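# Stack the edge-standing magnet blocks flat in one pile

## Task

Take every magnet block from the row standing on its edge, lay each one flat, and pile them squarely on one another as a single separate stack on the bench; then open the grippers and move the arms away.

## Robot and tools

Robot: two six-joint arms, left_arm and right_arm, each ending in a parallel two-finger gripper. Nothing may be knocked or placed off the table, and the arms must not collide with or press hard on each other. Brief tugs on a held part or pushes on loose objects can happen at random.

Frames: all printed hand positions share one scene frame. Its origin sits on the table surface midway between the arms, +z is up, +x points out across the table, and left_arm is on the +y side. The names left and right do not refer to image sides. The left_arm base is at (-0.039, +0.324, 0) m with quat_wxyz (+0.997, 0, 0, -0.078); the right_arm base is at (-0.002, -0.306, 0) m with quat_wxyz (+0.996, 0, 0, +0.092). The gripper's fingers extend along its own +z and separate along its y. end_effector_position is the pinch point between the pads, roughly 1 cm short of the fingertips; the printed value can be off from reality, more so at long reach.

Tool execute_actions, argument actions: a list holding zero or one item. An empty list only reports the state. An item with rows is a motion: rows is a list of 1 to 15 rows, steps is 1 to 15 (default 15), each step lasting 1/30 s; row k is used on step k and the final row repeats for the rest. An item with only steps (up to 300) is a wait that returns once that many steps have elapsed since the previous result, with reply time counted in. Optional pictures (true/false) chooses whether camera images come back; they come by default.

Each row is one flat list of 14 numbers covering both arms even if only one moves: left_arm waist, shoulder, elbow, wrist pitch, wrist yaw, wrist roll, opening, then the same seven for right_arm. The six joint numbers are absolute target angles in radians, in the same form as the Joint positions line (not offsets). Stated ranges: waist -2.618 to 3.054, shoulder 0.000 to 3.142, elbow 0.000 to 3.142, wrist pitch -1.571 to 1.571, wrist yaw -1.571 to 1.571, wrist roll -2.094 to 2.094. A target more than 0.036 rad beyond a range end, and further out than the joint's last reading, gets the whole call refused and nothing is sent. True ends may differ from the stated ones by up to 0.036 rad; a target past the true end is clipped there and a "joint sent to its limit" line appears (possibly about an earlier action still running). Absence of that line does not prove more travel is available. Opening is a scale from -1 (closed) to +1 (fully open, 0.094 m pad gap).

Motion limits: each step, the target sent to a joint stays within a lead of its measured angle: 0.202 rad waist, 0.258 shoulder, 0.238 elbow, 0.573 wrist pitch, 0.522 wrist yaw and roll. If targets would move a gripper over 70 mm from where it is measured, all of that arm's targets are pulled back proportionally. Distant targets therefore take several actions. Between calls the arms keep heading to the last row sent, until everything has nearly stopped or a step is HELD; after that only a new action continues motion. Fingers already moving keep moving.

Gripping: grip_measured gives the measured finger opening on the command scale; each gripper may read off by about 1 mm, consistently within a scene. Away from the extremes, the fingers go to where grip_measured equals your number. To hold a block, command an opening below grip_measured: about 0.03 lower holds firmly, a smaller gap holds lightly. Pad force tops out near 50 to 62 N (lower on some grippers, and less on parts under about 2 mm thick); first contact may spike.

Result lines: the state line gives each arm's end_effector_position (m) and end_effector_quat_wxyz. Joint positions and Joint velocities list per arm the six joints (rad, rad/s) then the pad gap (m, m/s). "joint command not followed" means a clearance check altered or blocked joint targets on some steps while the rest of the row ran. HELD marks steps where a row was partly or fully not sent. MOTOR HOT appears from 75 °C; at 90 °C the hot arm is halted for 10 s (that threshold then off for 5 minutes), and at 100 °C the arm goes limp and drops. OVER-TEMPERATURE FAULT reports these stops. Holding loads, even while you think, heats motors, so don't hold longer than needed.

Tool zoom_image: camera is one of cam_high, cam_low, cam_left_wrist, cam_right_wrist; region is [x0, y0, x1, y1] in that camera's pixels, origin at top-left, at most 504 by 504. It magnifies the latest full image. Image sizes: cam_high and cam_low 504x504, wrist cameras 616x616. Calibration (intrinsics, distortion, T_world_to_cam mapping scene frame to camera) is given per camera; fixed cameras may be off by a couple of degrees and several millimetres, and wrist camera poses derive from joint readings. Wrist camera mounts sit near the hand and can collide.

Tool read_manual: optional section "licences"; returns licence text only, no motion.

Tool finished_scene: argument scene, the number of the current scene; it ends and grades it irreversibly. Call it only after the blocks lie flat in one neat separate stack, both grippers are open, and the arms have backed away. Answering without any tool call ends everything.

Avoid drops, slips, slams, hard impacts and heavy pushing; move smoothly.

Each tool is called after "Request:" as name(argument=value, ...), one argument or row to a line, values as JSON.

## Session

Request:
execute_actions(
  actions=[],
)

Scene clock: 0.00 s of 6200.00 s.
left_arm: end_effector_position=(+0.1789, +0.1804, +0.1618) grip_measured=+1.000 end_effector_quat_wxyz=(+0.100, +0.504, +0.847, -0.138) | right_arm: end_effector_position=(+0.4886, -0.5775, +0.2745) grip_measured=+1.000 end_effector_quat_wxyz=(+0.265, -0.393, +0.641, -0.603)
Joint positions: left_arm=[-0.226  1.366  1.213 -1.257  0.303  0.667  0.094] | right_arm=[-0.645  1.775  1.254  0.388  0.143 -1.687  0.094]
Joint velocities: left_arm=[ 0.007 -0.017 -0.012 -0.037  0.051 -0.007  0.   ] | right_arm=[ 0.002 -0.022  0.002  0.051 -0.066 -0.022  0.   ]

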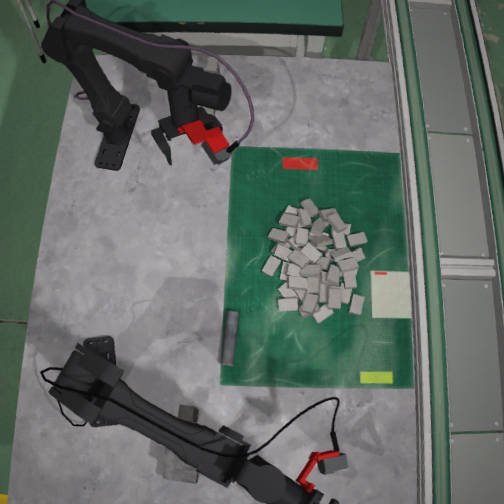

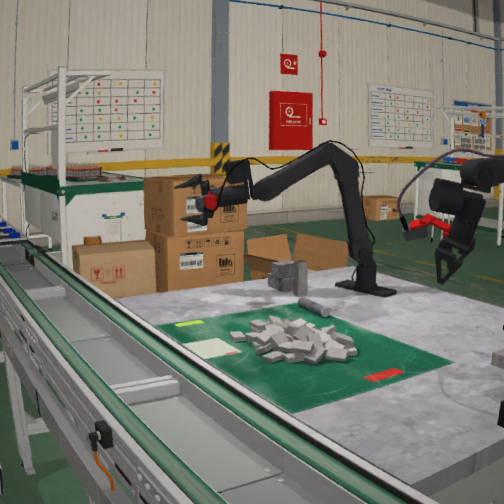

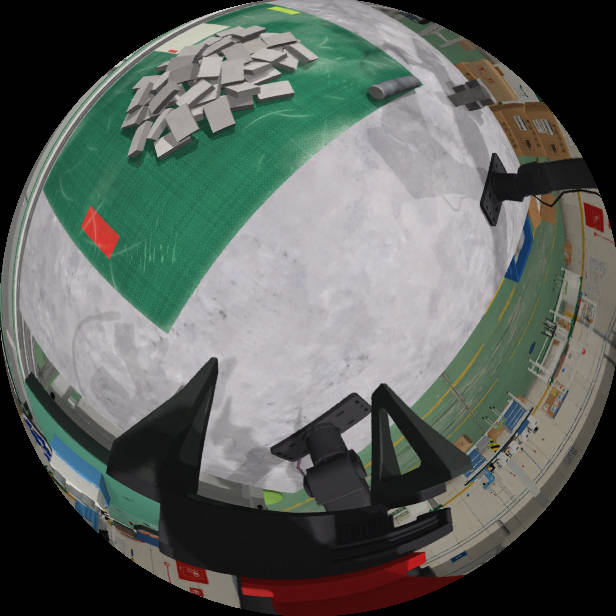

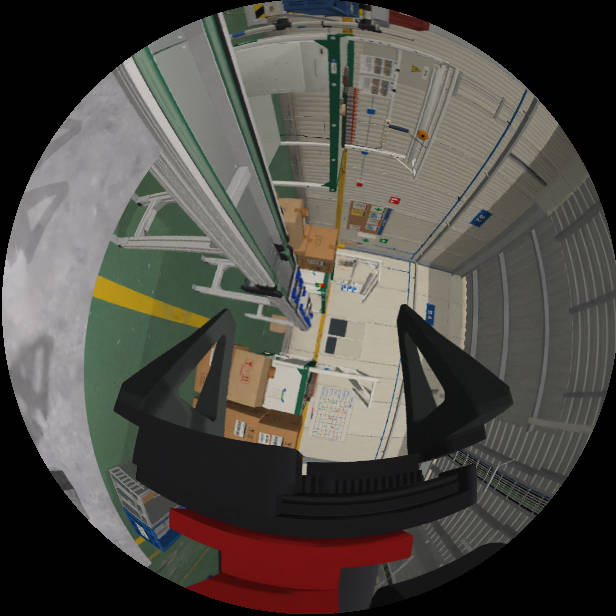

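Request:
zoom_image(
  camera="cam_low",
  region=[220, 240, 504, 440],
)

Request:
zoom_image(
  camera="cam_high",
  region=[130, 180, 430, 504],
)

Request:
zoom_image(
  camera="cam_high",
  region=[40, 0, 300, 190],
)

Region (220, 240, 504, 440) of cam_low's 504x504 image, scaled by 1.775, with more detail than that image has; it fills the top 355 rows of this view, and the rest is white.

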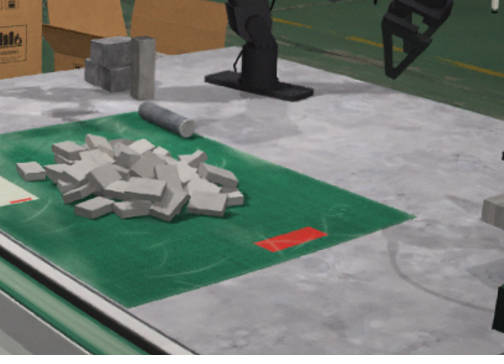

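Region (130, 180, 430, 504) of cam_high's 504x504 image, scaled by 1.556, with more detail than that image has; it fills the left 467 columns of this view, and the rest is white.

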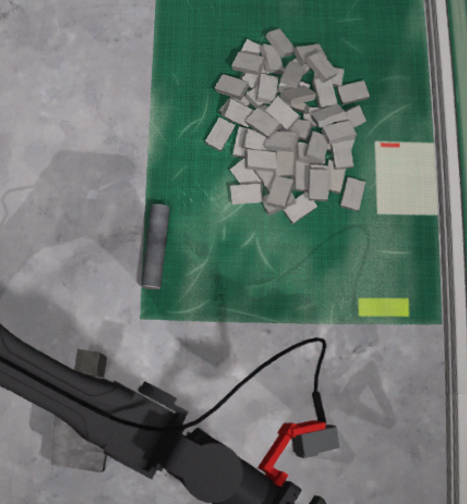

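Region (40, 0, 300, 190) of cam_high's 504x504 image, scaled by 1.938, with more detail than that image has; it fills the top 368 rows of this view, and the rest is white.

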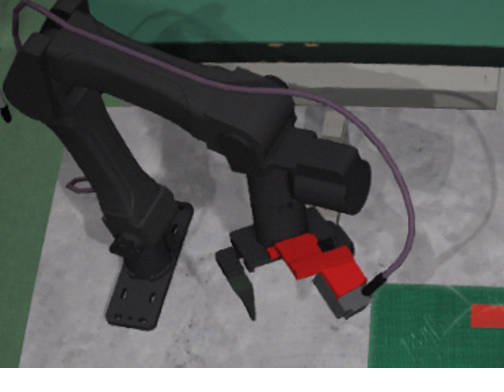

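Request:
execute_actions(
  actions=[
    {"rows":[[-0.9,1.3,1.213,-1.4,0,0,1,-0.645,1.775,1.254,0.388,0.143,-1.687,1]]},
  ],
  pictures=false,
)

Request:
execute_actions(
  actions=[
    {"steps":30},
  ],
)

Request:
zoom_image(
  camera="cam_high",
  region=[150, 30, 290, 170],
)

Scene clock: 18.30 s of 6200.00 s.
left_arm: end_effector_position=(+0.0681, +0.1261, +0.1587) grip_measured=+1.000 end_effector_quat_wxyz=(+0.025, +0.517, +0.855, -0.031) | right_arm: end_effector_position=(+0.4886, -0.5775, +0.2745) grip_measured=+1.000 end_effector_quat_wxyz=(+0.265, -0.393, +0.641, -0.603)
Joint positions: left_arm=[-0.899  1.328  1.213 -1.381  0.03   0.033  0.094] | right_arm=[-0.645  1.775  1.254  0.388  0.143 -1.687  0.094]
Joint velocities: left_arm=[ 0.002  0.002 -0.002 -0.081 -0.139 -0.242  0.   ] | right_arm=[-0.007  0.002 -0.007 -0.037 -0.022  0.022  0.   ]
Steps of this call (steps 1 to 90: nothing new was sent; then 14.80 s passed at rest; steps 91 to 105: all 15 steps of this action). Readings (joint positions):
91: left_arm=[-0.252 1.363 1.213 -1.264 0.257 0.596] | right_arm=[-0.645 1.775 1.254 0.388 0.143 -1.687]
92: left_arm=[-0.309 1.357 1.213 -1.281 0.194 0.494] | right_arm=[-0.645 1.775 1.254 0.388 0.143 -1.687]
94: left_arm=[-0.452 1.342 1.213 -1.319 0.123 0.319] | right_arm=[-0.645 1.775 1.254 0.388 0.143 -1.687]
98: left_arm=[-0.737 1.328 1.213 -1.355 0.054 0.131] | right_arm=[-0.645 1.775 1.254 0.388 0.143 -1.687]
105: the state above

Scene clock: 19.30 s of 6200.00 s.
left_arm: end_effector_position=(+0.0698, +0.1294, +0.1584) grip_measured=+1.000 end_effector_quat_wxyz=(+0.026, +0.505, +0.862, -0.022) | right_arm: end_effector_position=(+0.4886, -0.5775, +0.2745) grip_measured=+1.000 end_effector_quat_wxyz=(+0.265, -0.393, +0.641, -0.603)
Joint positions: left_arm=[-0.899  1.328  1.213 -1.389  0.013  0.005  0.094] | right_arm=[-0.645  1.775  1.254  0.388  0.143 -1.687  0.094]
Joint velocities: left_arm=[-0.012  0.007  0.012 -0.022  0.051 -0.007  0.   ] | right_arm=[-0.002 -0.002  0.012  0.007 -0.095  0.007  0.   ]
Steps of this call (steps 1 to 30: the robot went on to your last target). Readings (joint positions):
1: left_arm=[-0.899 1.328 1.213 -1.383 0.026 0.027] | right_arm=[-0.645 1.775 1.254 0.388 0.143 -1.687]
2: left_arm=[-0.899 1.328 1.213 -1.384 0.023 0.022] | right_arm=[-0.645 1.775 1.254 0.388 0.143 -1.687]
4: left_arm=[-0.899 1.328 1.213 -1.386 0.019 0.016] | right_arm=[-0.645 1.775 1.254 0.388 0.143 -1.687]
8: left_arm=[-0.899 1.328 1.213 -1.388 0.015 0.009] | right_arm=[-0.645 1.775 1.254 0.388 0.143 -1.687]
30: the state above
All arms were judged still, so your last target was given up. Only a new action makes them travel on or press farther. Fingers that are still opening or closing keep moving.
camera_calibration (this result's frames):
cam_left_wrist: T_world_to_cam=[[-0.698355, -0.71365, 0.0548048, 0.124428], [-0.576187, 0.605958, 0.548474, -0.0818306], [-0.424628, 0.351452, -0.83437, 0.229397], [0, 0, 0, 1]] pos_world=[0.137154, 0.0577622, 0.229464]

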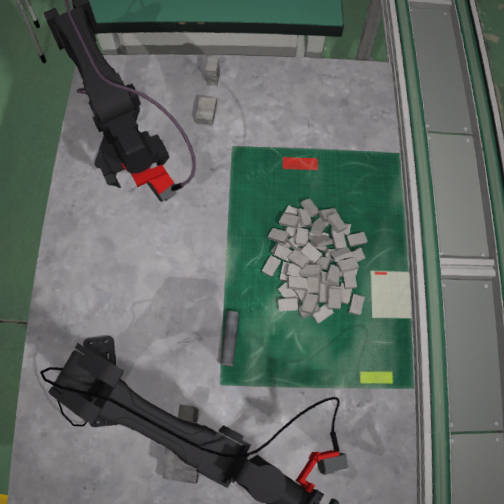

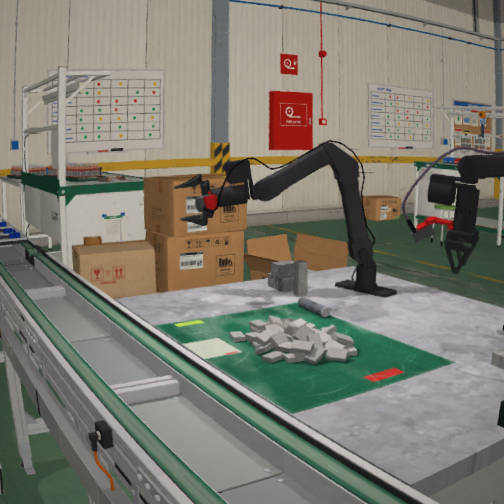

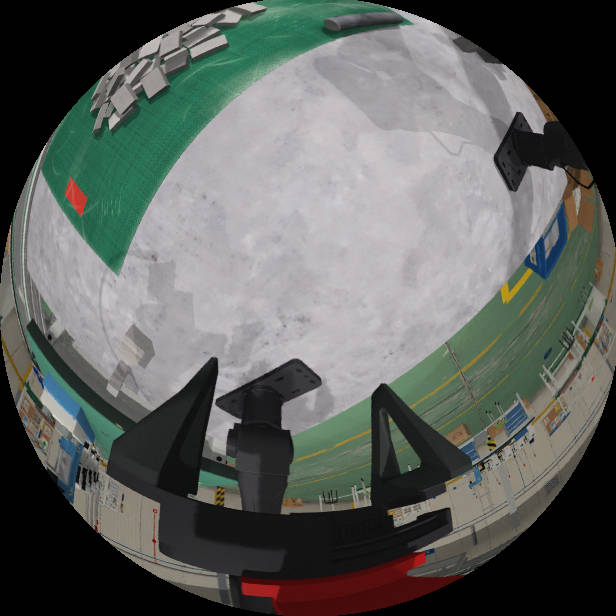

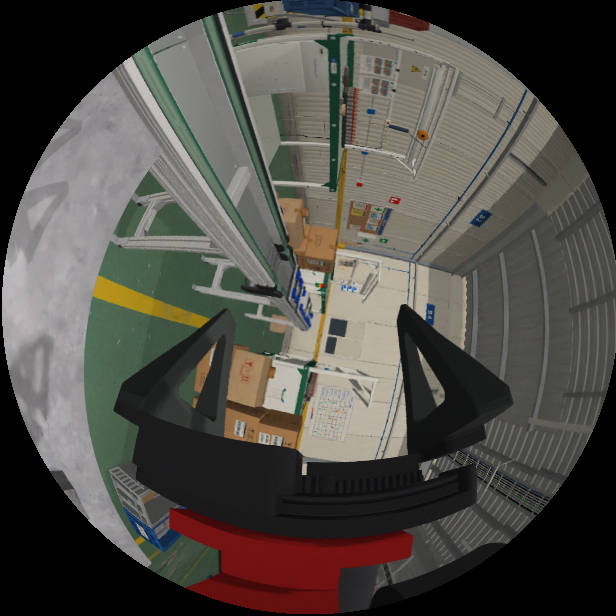

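Region (150, 30, 290, 170) of cam_high's 504x504 image, scaled by 3.600, with more detail than that image has.

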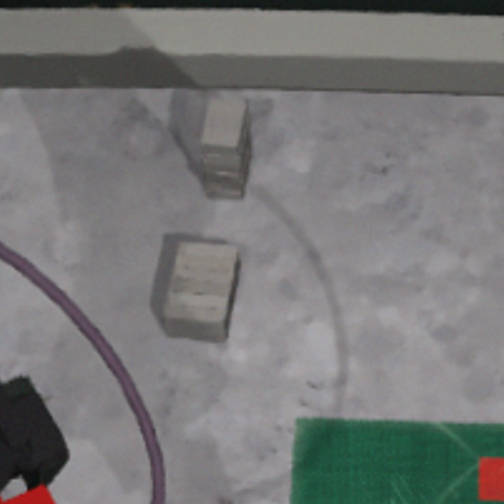

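Request:
execute_actions(
  actions=[
    {"rows":[[-0.85,1.31,1.21,-1.39,0,0.02,1,-0.645,1.775,1.254,0.388,0.143,-1.687,1],[-0.75,1.32,1.2,-1.38,0,0.05,1,-0.645,1.775,1.254,0.388,0.143,-1.687,1],[0.417,1.405,1.147,-1.295,0,0.4,1,-0.645,1.775,1.254,0.388,0.143,-1.687,1]]},
  ],
  pictures=false,
)

Request:
execute_actions(
  actions=[
    {"steps":30},
  ],
)

Scene clock: 44.47 s of 6200.00 s.
left_arm: end_effector_position=(+0.1922, +0.2943, +0.1257) grip_measured=+1.000 end_effector_quat_wxyz=(+0.005, +0.249, +0.969, -0.001) | right_arm: end_effector_position=(+0.4886, -0.5775, +0.2745) grip_measured=+1.000 end_effector_quat_wxyz=(+0.265, -0.393, +0.641, -0.603)
Joint positions: left_arm=[ 0.026  1.416  1.154 -1.301  0.004  0.373  0.094] | right_arm=[-0.645  1.775  1.254  0.388  0.143 -1.687  0.094]
Joint velocities: left_arm=[ 2.015  0.002 -0.002  0.022  0.022  0.095  0.   ] | right_arm=[-0.007  0.007 -0.002  0.007 -0.037  0.051  0.   ]
Steps of this call (steps 1 to 90: nothing new was sent; then 21.67 s passed at rest; steps 91 to 105: all 15 steps of this action). Readings (joint positions):
91: left_arm=[-0.895 1.328 1.213 -1.389 0.013 0.006] | right_arm=[-0.645 1.775 1.254 0.388 0.143 -1.687]
92: left_arm=[-0.871 1.328 1.213 -1.389 0.019 0.014] | right_arm=[-0.645 1.775 1.254 0.388 0.143 -1.687]
94: left_arm=[-0.753 1.342 1.199 -1.366 0.023 0.135] | right_arm=[-0.645 1.775 1.254 0.388 0.143 -1.687]
98: left_arm=[-0.472 1.406 1.161 -1.321 0.013 0.290] | right_arm=[-0.645 1.775 1.254 0.388 0.143 -1.687]
105: the state above

Scene clock: 45.47 s of 6200.00 s.
left_arm: end_effector_position=(+0.1860, +0.3884, +0.1257) grip_measured=+1.000 end_effector_quat_wxyz=(+0.004, +0.065, +0.998, +0.007) | right_arm: end_effector_position=(+0.4886, -0.5775, +0.2745) grip_measured=+1.000 end_effector_quat_wxyz=(+0.265, -0.393, +0.641, -0.603)
Joint positions: left_arm=[ 0.421  1.416  1.154 -1.297 -0.011  0.395  0.094] | right_arm=[-0.645  1.775  1.254  0.388  0.143 -1.687  0.094]
Joint velocities: left_arm=[-0.002  0.002  0.002  0.022  0.022  0.022  0.   ] | right_arm=[-0.002  0.017 -0.012  0.022  0.022  0.022  0.   ]
Steps of this call (steps 1 to 30: the robot went on to your last target). Readings (joint positions):
1: left_arm=[0.097 1.416 1.154 -1.300 0.003 0.378] | right_arm=[-0.645 1.775 1.254 0.388 0.143 -1.687]
2: left_arm=[0.169 1.416 1.154 -1.299 0.002 0.381] | right_arm=[-0.645 1.775 1.254 0.388 0.143 -1.687]
4: left_arm=[0.309 1.416 1.154 -1.297 0.001 0.386] | right_arm=[-0.645 1.775 1.254 0.388 0.143 -1.687]
8: left_arm=[0.421 1.416 1.154 -1.297 -0.014 0.387] | right_arm=[-0.645 1.775 1.254 0.388 0.143 -1.687]
30: the state above
All arms were judged still, so your last target was given up. Only a new action makes them travel on or press farther. Fingers that are still opening or closing keep moving.
camera_calibration (this result's frames):
cam_left_wrist: T_world_to_cam=[[0.157113, -0.987513, 0.0115436, 0.344923], [-0.798338, -0.120117, 0.590108, 0.164214], [-0.581353, -0.101929, -0.807242, 0.362217], [0, 0, 0, 1]] pos_world=[0.287482, 0.397262, 0.191511]

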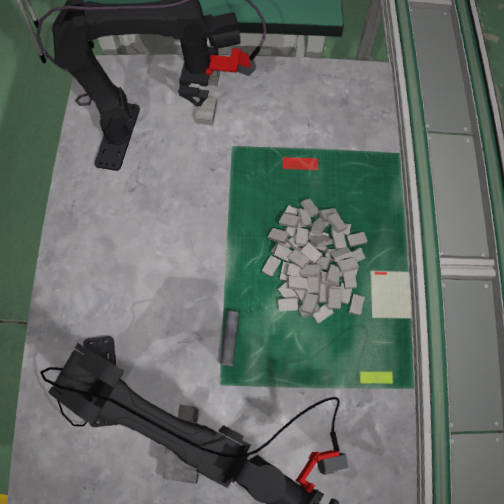

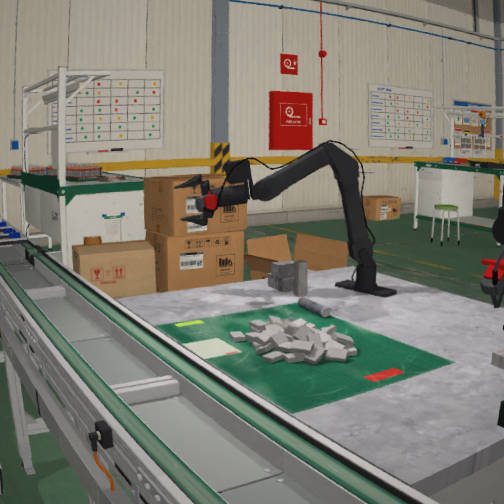

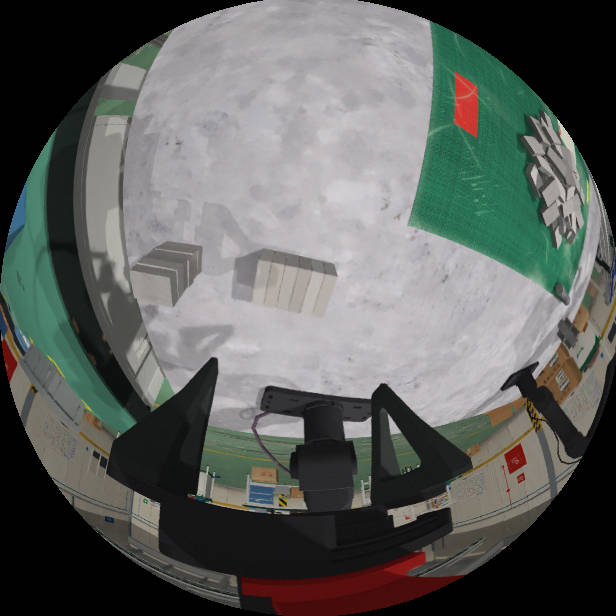

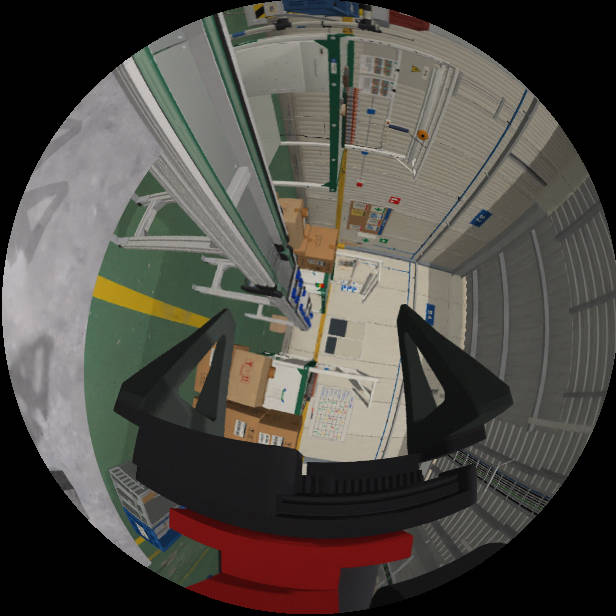

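Request:
execute_actions(
  actions=[
    {"rows":[[0.435,1.41,1.12,-1.27,0,0.41,1,-0.645,1.775,1.254,0.388,0.143,-1.687,1],[0.435,1.42,1.08,-1.22,0,0.41,1,-0.645,1.775,1.254,0.388,0.143,-1.687,1],[0.435,1.43,1.04,-1.17,0,0.41,1,-0.645,1.775,1.254,0.388,0.143,-1.687,1],[0.435,1.44,1.0,-1.12,0,0.41,1,-0.645,1.775,1.254,0.388,0.143,-1.687,1],[0.435,1.46,0.94,-1.045,0,0.415,1,-0.645,1.775,1.254,0.388,0.143,-1.687,1]]},
  ],
  pictures=false,
)

Request:
execute_actions(
  actions=[
    {"steps":15},
  ],
)

Scene clock: 56.77 s of 6200.00 s.
left_arm: end_effector_position=(+0.1752, +0.3855, +0.0614) grip_measured=+1.000 end_effector_quat_wxyz=(-0.022, +0.072, +0.997, -0.002) | right_arm: end_effector_position=(+0.4886, -0.5775, +0.2745) grip_measured=+1.000 end_effector_quat_wxyz=(+0.265, -0.393, +0.641, -0.603)
Joint positions: left_arm=[ 0.421  1.465  0.937 -1.086 -0.011  0.409  0.094] | right_arm=[-0.645  1.775  1.254  0.388  0.143 -1.687  0.094]
Joint velocities: left_arm=[-0.012  0.012  0.002  0.154 -0.051 -0.022  0.   ] | right_arm=[-0.012  0.002 -0.012  0.037  0.022  0.007  0.   ]
Steps of this call (steps 1 to 90: nothing new was sent; then 7.80 s passed at rest; steps 91 to 105: all 15 steps of this action). Readings (joint positions):
91: left_arm=[0.421 1.416 1.152 -1.296 -0.011 0.396] | right_arm=[-0.645 1.775 1.254 0.388 0.143 -1.687]
92: left_arm=[0.421 1.416 1.143 -1.287 -0.011 0.398] | right_arm=[-0.645 1.775 1.254 0.388 0.143 -1.687]
94: left_arm=[0.421 1.416 1.093 -1.240 -0.011 0.400] | right_arm=[-0.645 1.775 1.254 0.388 0.143 -1.687]
98: left_arm=[0.421 1.448 0.958 -1.143 -0.011 0.406] | right_arm=[-0.645 1.775 1.254 0.388 0.143 -1.687]
105: the state above

Scene clock: 57.27 s of 6200.00 s.
left_arm: end_effector_position=(+0.1795, +0.3867, +0.0612) grip_measured=+1.000 end_effector_quat_wxyz=(-0.014, +0.073, +0.997, +0.001) | right_arm: end_effector_position=(+0.4886, -0.5775, +0.2745) grip_measured=+1.000 end_effector_quat_wxyz=(+0.265, -0.393, +0.641, -0.603)
Joint positions: left_arm=[ 0.421  1.465  0.937 -1.068 -0.011  0.41   0.094] | right_arm=[-0.645  1.775  1.254  0.388  0.143 -1.687  0.094]
Joint velocities: left_arm=[ 0.007 -0.012 -0.022  0.051 -0.007 -0.022  0.   ] | right_arm=[-0.007 -0.007  0.002  0.007 -0.037  0.022  0.   ]
Steps of this call (steps 1 to 15: the robot went on to your last target). Readings (joint positions):
1: left_arm=[0.421 1.465 0.937 -1.081 -0.011 0.409] | right_arm=[-0.645 1.775 1.254 0.388 0.143 -1.687]
2: left_arm=[0.421 1.465 0.937 -1.078 -0.011 0.410] | right_arm=[-0.645 1.775 1.254 0.388 0.143 -1.687]
4: left_arm=[0.421 1.465 0.937 -1.074 -0.011 0.410] | right_arm=[-0.645 1.775 1.254 0.388 0.143 -1.687]
8: left_arm=[0.421 1.465 0.937 -1.070 -0.011 0.410] | right_arm=[-0.645 1.775 1.254 0.388 0.143 -1.687]
15: the state above
camera_calibration (this result's frames):
cam_left_wrist: T_world_to_cam=[[0.142524, -0.989663, 0.0159392, 0.348129], [-0.77812, -0.102078, 0.619765, 0.18446], [-0.611731, -0.100734, -0.784626, 0.309799], [0, 0, 0, 1]] pos_world=[0.283429, 0.394567, 0.123205]

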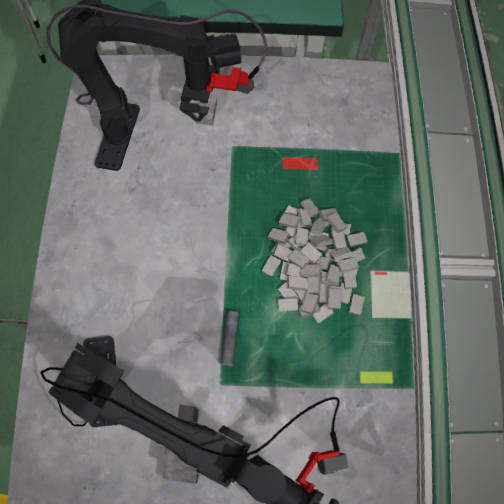

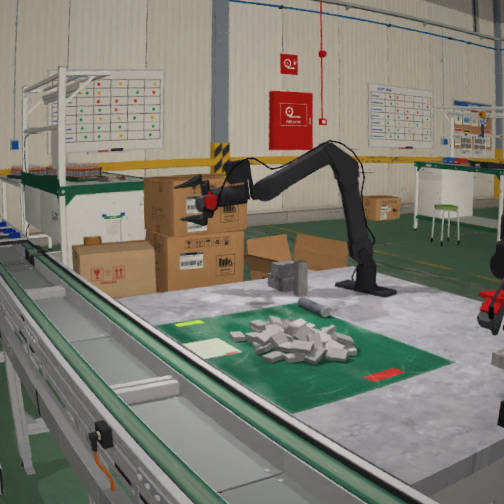

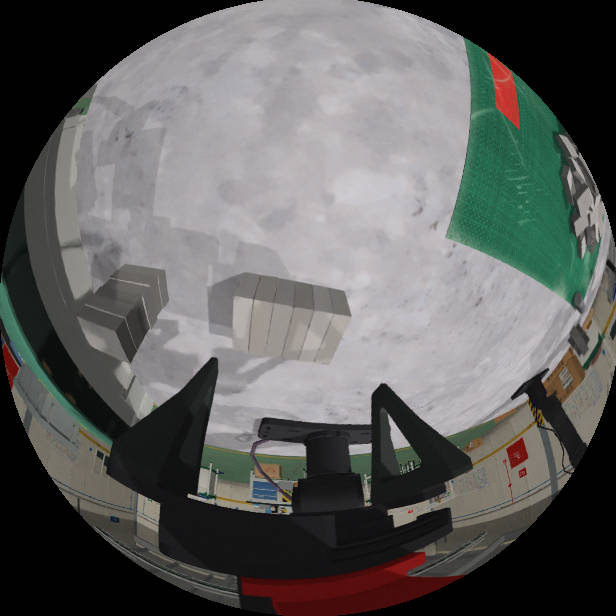

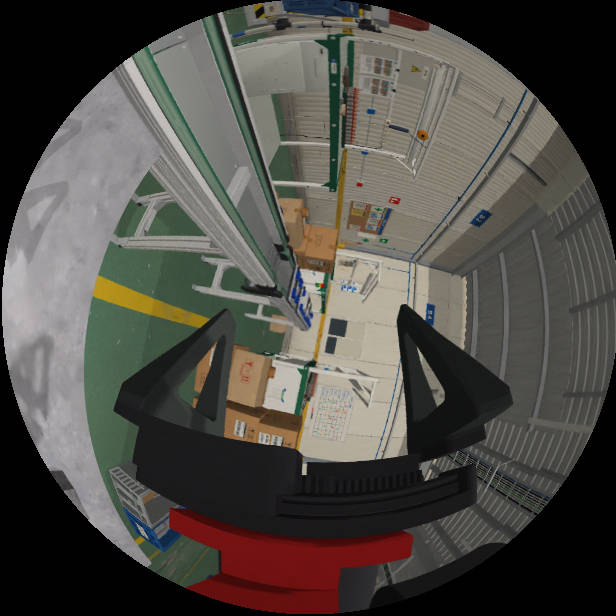

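Request:
zoom_image(
  camera="cam_left_wrist",
  region=[190, 240, 400, 410],
)

Region (190, 240, 400, 410) of cam_left_wrist's 616x616 image, scaled by 2.400, with more detail than that image has; it fills the top 408 rows of this view, and the rest is white.

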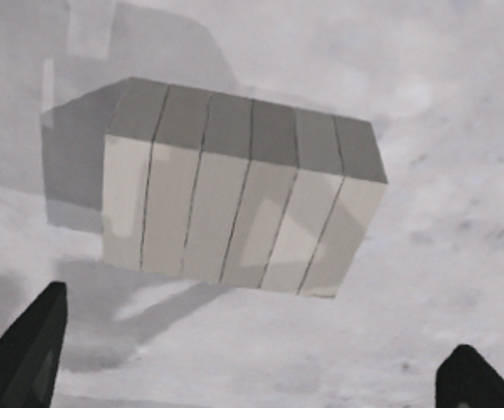

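Request:
execute_actions(
  actions=[
    {"rows":[[0.455,1.46,0.94,-1.0,0,0.44,1,-0.645,1.775,1.254,0.388,0.143,-1.687,1],[0.455,1.46,0.94,-0.98,0,0.44,1,-0.645,1.775,1.254,0.388,0.143,-1.687,1],[0.455,1.47,0.93,-0.96,0,0.44,1,-0.645,1.775,1.254,0.388,0.143,-1.687,1],[0.455,1.477,0.92,-0.94,0,0.44,1,-0.645,1.775,1.254,0.388,0.143,-1.687,1],[0.455,1.484,0.91,-0.92,0,0.44,1,-0.645,1.775,1.254,0.388,0.143,-1.687,1],[0.455,1.49,0.9,-0.9,0,0.44,1,-0.645,1.775,1.254,0.388,0.143,-1.687,1],[0.455,1.497,0.885,-0.88,0,0.44,1,-0.645,1.775,1.254,0.388,0.143,-1.687,1],[0.455,1.504,0.87,-0.86,0,0.44,1,-0.645,1.775,1.254,0.388,0.143,-1.687,1],[0.455,1.512,0.855,-0.84,0,0.44,1,-0.645,1.775,1.254,0.388,0.143,-1.687,1],[0.455,1.52,0.84,-0.84,0,0.44,1,-0.645,1.775,1.254,0.388,0.143,-1.687,1],[0.455,1.53,0.828,-0.84,0,0.44,1,-0.645,1.775,1.254,0.388,0.143,-1.687,1]]},
  ],
  pictures=false,
)

Request:
execute_actions(
  actions=[
    {"steps":15},
  ],
)

Scene clock: 75.27 s of 6200.00 s.
left_arm: end_effector_position=(+0.1842, +0.3934, +0.0242) grip_measured=+1.000 end_effector_quat_wxyz=(-0.004, +0.072, +0.997, +0.003) | right_arm: end_effector_position=(+0.4886, -0.5775, +0.2745) grip_measured=+1.000 end_effector_quat_wxyz=(+0.265, -0.393, +0.641, -0.603)
Joint positions: left_arm=[ 0.445  1.526  0.835 -0.885 -0.009  0.434  0.094] | right_arm=[-0.645  1.775  1.254  0.388  0.143 -1.687  0.094]
Joint velocities: left_arm=[-0.002  0.071 -0.105  0.007 -0.066  0.007  0.   ] | right_arm=[-0.017  0.027 -0.012 -0.051 -0.037 -0.066  0.   ]
Steps of this call (steps 1 to 15: the robot went on to your last target; steps 16 to 90: nothing new was sent; then 14.50 s passed at rest; steps 91 to 105: all 15 steps of this action). Readings (joint positions):
91: left_arm=[0.423 1.465 0.937 -1.065 -0.010 0.414] | right_arm=[-0.645 1.775 1.254 0.388 0.143 -1.687]
92: left_arm=[0.430 1.465 0.937 -1.056 -0.009 0.418] | right_arm=[-0.645 1.775 1.254 0.388 0.143 -1.687]
94: left_arm=[0.441 1.465 0.937 -1.030 -0.009 0.424] | right_arm=[-0.645 1.775 1.254 0.388 0.143 -1.687]
98: left_arm=[0.445 1.470 0.916 -0.954 -0.009 0.431] | right_arm=[-0.645 1.775 1.254 0.388 0.143 -1.687]
105: the state above

Scene clock: 75.77 s of 6200.00 s.
left_arm: end_effector_position=(+0.1886, +0.3947, +0.0236) grip_measured=+1.000 end_effector_quat_wxyz=(+0.005, +0.073, +0.997, +0.007) | right_arm: end_effector_position=(+0.4886, -0.5775, +0.2745) grip_measured=+1.000 end_effector_quat_wxyz=(+0.265, -0.393, +0.641, -0.603)
Joint positions: left_arm=[ 0.445  1.527  0.834 -0.864 -0.009  0.435  0.094] | right_arm=[-0.645  1.775  1.254  0.388  0.143 -1.687  0.094]
Joint velocities: left_arm=[ 0.007  0.002  0.007 -0.022 -0.022  0.022  0.   ] | right_arm=[-0.017 -0.007 -0.002 -0.066  0.007 -0.037  0.   ]
Steps of this call (steps 1 to 15: the robot went on to your last target). Readings (joint positions):
1: left_arm=[0.445 1.527 0.834 -0.884 -0.009 0.434] | right_arm=[-0.645 1.775 1.254 0.388 0.143 -1.687]
2: left_arm=[0.445 1.527 0.834 -0.882 -0.009 0.435] | right_arm=[-0.645 1.775 1.254 0.388 0.143 -1.687]
4: left_arm=[0.445 1.527 0.834 -0.874 -0.009 0.435] | right_arm=[-0.645 1.775 1.254 0.388 0.143 -1.687]
8: left_arm=[0.445 1.527 0.834 -0.867 -0.009 0.435] | right_arm=[-0.645 1.775 1.254 0.388 0.143 -1.687]
15: the state above
camera_calibration (this result's frames):
cam_left_wrist: T_world_to_cam=[[0.141224, -0.989891, 0.0131002, 0.35582], [-0.801289, -0.106526, 0.588718, 0.222501], [-0.581371, -0.0936381, -0.808232, 0.278637], [0, 0, 0, 1]] pos_world=[0.290029, 0.402017, 0.089552]

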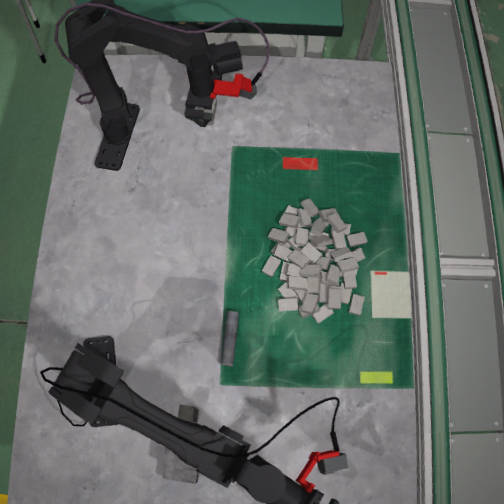

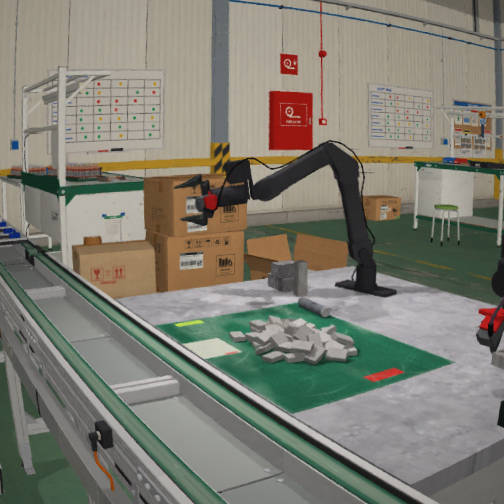

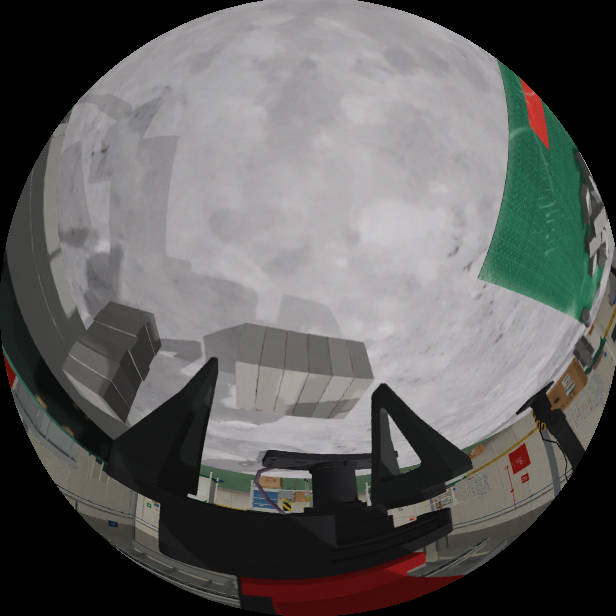

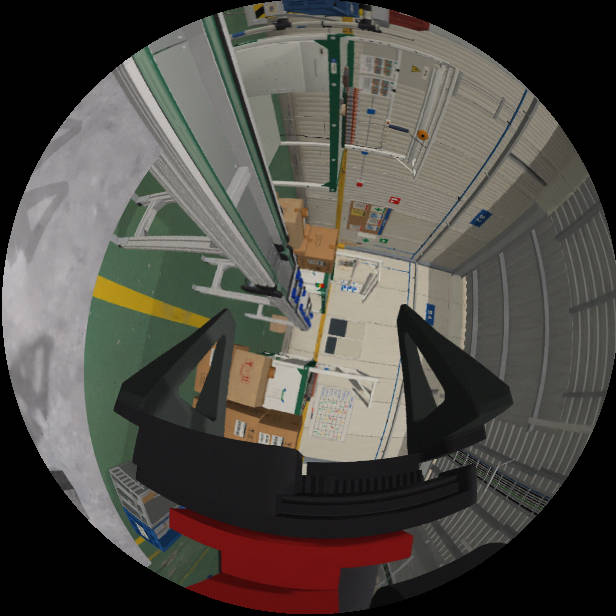

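Request:
execute_actions(
  actions=[
    {"rows":[[0.415,1.542,0.81,-0.825,0,0.43,0.8,-0.645,1.775,1.254,0.388,0.143,-1.687,1]]},
  ],
  pictures=false,
)

Request:
execute_actions(
  actions=[
    {"rows":[[0.415,1.542,0.81,-0.825,0,0.43,0.38,-0.645,1.775,1.254,0.388,0.143,-1.687,1]]},
  ],
)

Scene clock: 80.40 s of 6200.00 s.
left_arm: end_effector_position=(+0.1936, +0.3911, +0.0236) grip_measured=+0.803 end_effector_quat_wxyz=(+0.012, +0.083, +0.996, +0.009) | right_arm: end_effector_position=(+0.4886, -0.5775, +0.2745) grip_measured=+1.000 end_effector_quat_wxyz=(+0.265, -0.393, +0.641, -0.603)
Joint positions: left_arm=[ 0.425  1.527  0.834 -0.848 -0.009  0.435  0.085] | right_arm=[-0.645  1.775  1.254  0.388  0.143 -1.687  0.094]
Joint velocities: left_arm=[-0.007  0.007 -0.007 -0.11   0.037 -0.022 -0.001] | right_arm=[ 0.002  0.002 -0.002  0.007  0.051 -0.037  0.   ]
Steps of this call (steps 1 to 15: the robot went on to your last target; steps 16 to 90: nothing new was sent; then 1.13 s passed at rest; steps 91 to 105: all 15 steps of this action). Readings (joint positions):
91: left_arm=[0.443 1.527 0.834 -0.862 -0.009 0.435] | right_arm=[-0.645 1.775 1.254 0.388 0.143 -1.687]
92: left_arm=[0.439 1.527 0.834 -0.859 -0.009 0.435] | right_arm=[-0.645 1.775 1.254 0.388 0.143 -1.687]
94: left_arm=[0.428 1.527 0.834 -0.855 -0.009 0.435] | right_arm=[-0.645 1.775 1.254 0.388 0.143 -1.687]
98: left_arm=[0.425 1.527 0.834 -0.850 -0.009 0.435] | right_arm=[-0.645 1.775 1.254 0.388 0.143 -1.687]
105: the state above

Scene clock: 80.90 s of 6200.00 s.
left_arm: end_effector_position=(+0.1950, +0.3921, +0.0237) grip_measured=+0.389 end_effector_quat_wxyz=(+0.015, +0.082, +0.996, +0.012) | right_arm: end_effector_position=(+0.4886, -0.5775, +0.2745) grip_measured=+1.000 end_effector_quat_wxyz=(+0.265, -0.393, +0.641, -0.603)
Joint positions: left_arm=[ 0.425  1.527  0.834 -0.842 -0.012  0.434  0.065] | right_arm=[-0.645  1.775  1.254  0.388  0.143 -1.687  0.094]
Joint velocities: left_arm=[ 0.002  0.002 -0.002 -0.007  0.007  0.037 -0.001] | right_arm=[-0.012 -0.007  0.007  0.037 -0.022  0.007  0.   ]
Steps of this call (steps 1 to 15: all 15 steps of this action). Readings (joint positions):
1: left_arm=[0.425 1.527 0.834 -0.848 -0.009 0.434] | right_arm=[-0.645 1.775 1.254 0.388 0.143 -1.687]
2: left_arm=[0.425 1.527 0.834 -0.845 -0.013 0.434] | right_arm=[-0.645 1.775 1.254 0.388 0.143 -1.687]
4: left_arm=[0.425 1.527 0.834 -0.842 -0.012 0.434] | right_arm=[-0.645 1.775 1.254 0.388 0.143 -1.687]
8: left_arm=[0.425 1.527 0.834 -0.842 -0.012 0.434] | right_arm=[-0.645 1.775 1.254 0.388 0.143 -1.687]
15: the state above
camera_calibration (this result's frames):
cam_left_wrist: T_world_to_cam=[[0.122206, -0.992483, 0.00654186, 0.357226], [-0.814807, -0.0965603, 0.571635, 0.226427], [-0.566706, -0.0751874, -0.820482, 0.272437], [0, 0, 0, 1]] pos_world=[0.295231, 0.396888, 0.091759]

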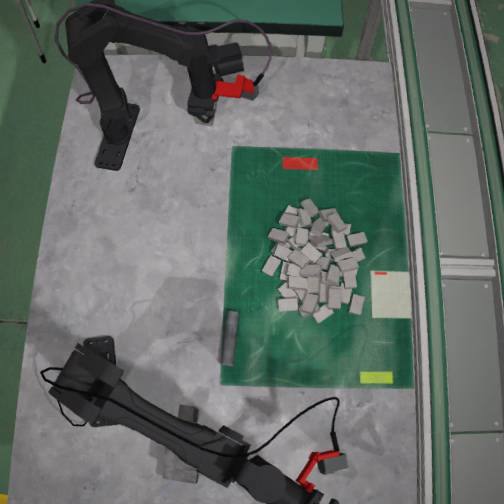

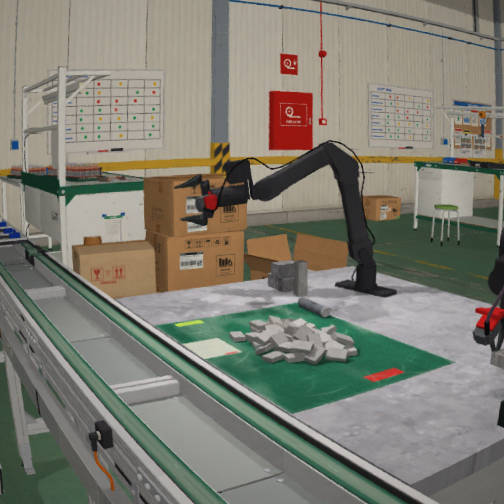

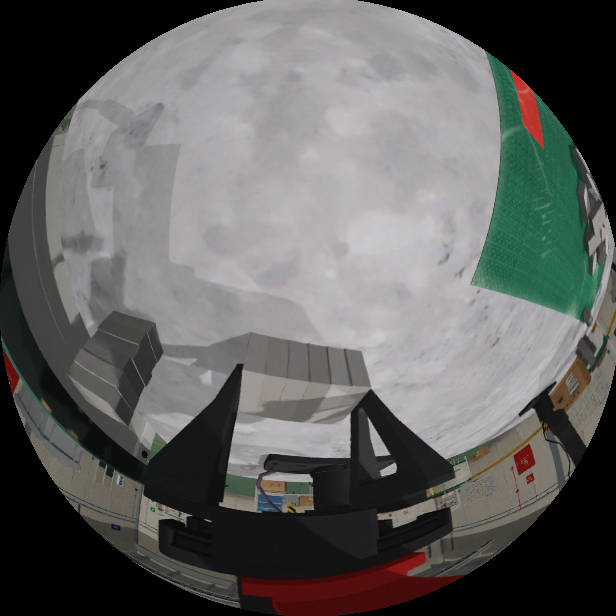

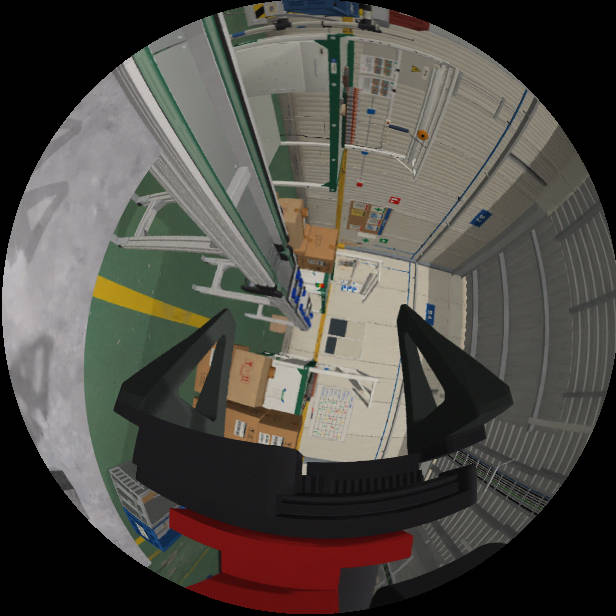

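Request:
execute_actions(
  actions=[
    {"rows":[[0.415,1.535,0.797,-0.82,0,0.43,0.48,-0.645,1.775,1.254,0.388,0.143,-1.687,1]]},
  ],
  pictures=false,
)

Scene clock: 84.53 s of 6200.00 s.
left_arm: end_effector_position=(+0.1901, +0.3911, +0.0193) grip_measured=+0.478 end_effector_quat_wxyz=(+0.009, +0.082, +0.997, +0.011) | right_arm: end_effector_position=(+0.4886, -0.5775, +0.2745) grip_measured=+1.000 end_effector_quat_wxyz=(+0.265, -0.393, +0.641, -0.603)
Joint positions: left_arm=[ 0.425  1.527  0.814 -0.834 -0.014  0.434  0.069] | right_arm=[-0.645  1.775  1.254  0.388  0.143 -1.687  0.094]
Joint velocities: left_arm=[-0.017 -0.012  0.002 -0.007 -0.022  0.007  0.001] | right_arm=[-0.017  0.002  0.002 -0.022 -0.007  0.007  0.   ]
Steps of this call (steps 1 to 15: the robot went on to your last target; steps 16 to 90: nothing new was sent; then 0.13 s passed at rest; steps 91 to 105: all 15 steps of this action). Readings (joint positions):
91: left_arm=[0.425 1.527 0.831 -0.840 -0.012 0.434] | right_arm=[-0.645 1.775 1.254 0.388 0.143 -1.687]
92: left_arm=[0.425 1.527 0.827 -0.837 -0.012 0.434] | right_arm=[-0.645 1.775 1.254 0.388 0.143 -1.687]
94: left_arm=[0.425 1.527 0.817 -0.836 -0.013 0.434] | right_arm=[-0.645 1.775 1.254 0.388 0.143 -1.687]
98: left_arm=[0.425 1.527 0.814 -0.834 -0.014 0.434] | right_arm=[-0.645 1.775 1.254 0.388 0.143 -1.687]
105: the state above

Request:
execute_actions(
  actions=[
    {"rows":[[0.42,1.53,0.81,-0.825,0,0.43,0.3,-0.645,1.775,1.254,0.388,0.143,-1.687,1]]},
  ],
  pictures=false,
)

Scene clock: 87.93 s of 6200.00 s.
left_arm: end_effector_position=(+0.1904, +0.3914, +0.0193) grip_measured=+0.367 end_effector_quat_wxyz=(+0.009, +0.082, +0.997, +0.012) | right_arm: end_effector_position=(+0.4886, -0.5775, +0.2745) grip_measured=+1.000 end_effector_quat_wxyz=(+0.265, -0.393, +0.641, -0.603)
Joint positions: left_arm=[ 0.425  1.527  0.814 -0.833 -0.016  0.434  0.064] | right_arm=[-0.645  1.775  1.254  0.388  0.143 -1.687  0.094]
Joint velocities: left_arm=[-0.002  0.017  0.002 -0.051  0.022 -0.051 -0.   ] | right_arm=[-0.007 -0.027 -0.032 -0.022  0.037  0.007  0.   ]
Steps of this call (steps 1 to 15: the robot went on to your last target; steps 16 to 87: nothing new was sent; steps 88 to 102: all 15 steps of this action). Readings (joint positions):
88: left_arm=[0.425 1.527 0.814 -0.833 -0.018 0.434] | right_arm=[-0.645 1.775 1.254 0.388 0.143 -1.687]
89: left_arm=[0.425 1.527 0.814 -0.833 -0.016 0.434] | right_arm=[-0.645 1.775 1.254 0.388 0.143 -1.687]
91: left_arm=[0.425 1.527 0.814 -0.833 -0.016 0.434] | right_arm=[-0.645 1.775 1.254 0.388 0.143 -1.687]
95: left_arm=[0.425 1.527 0.814 -0.833 -0.016 0.434] | right_arm=[-0.645 1.775 1.254 0.388 0.143 -1.687]
102: the state above


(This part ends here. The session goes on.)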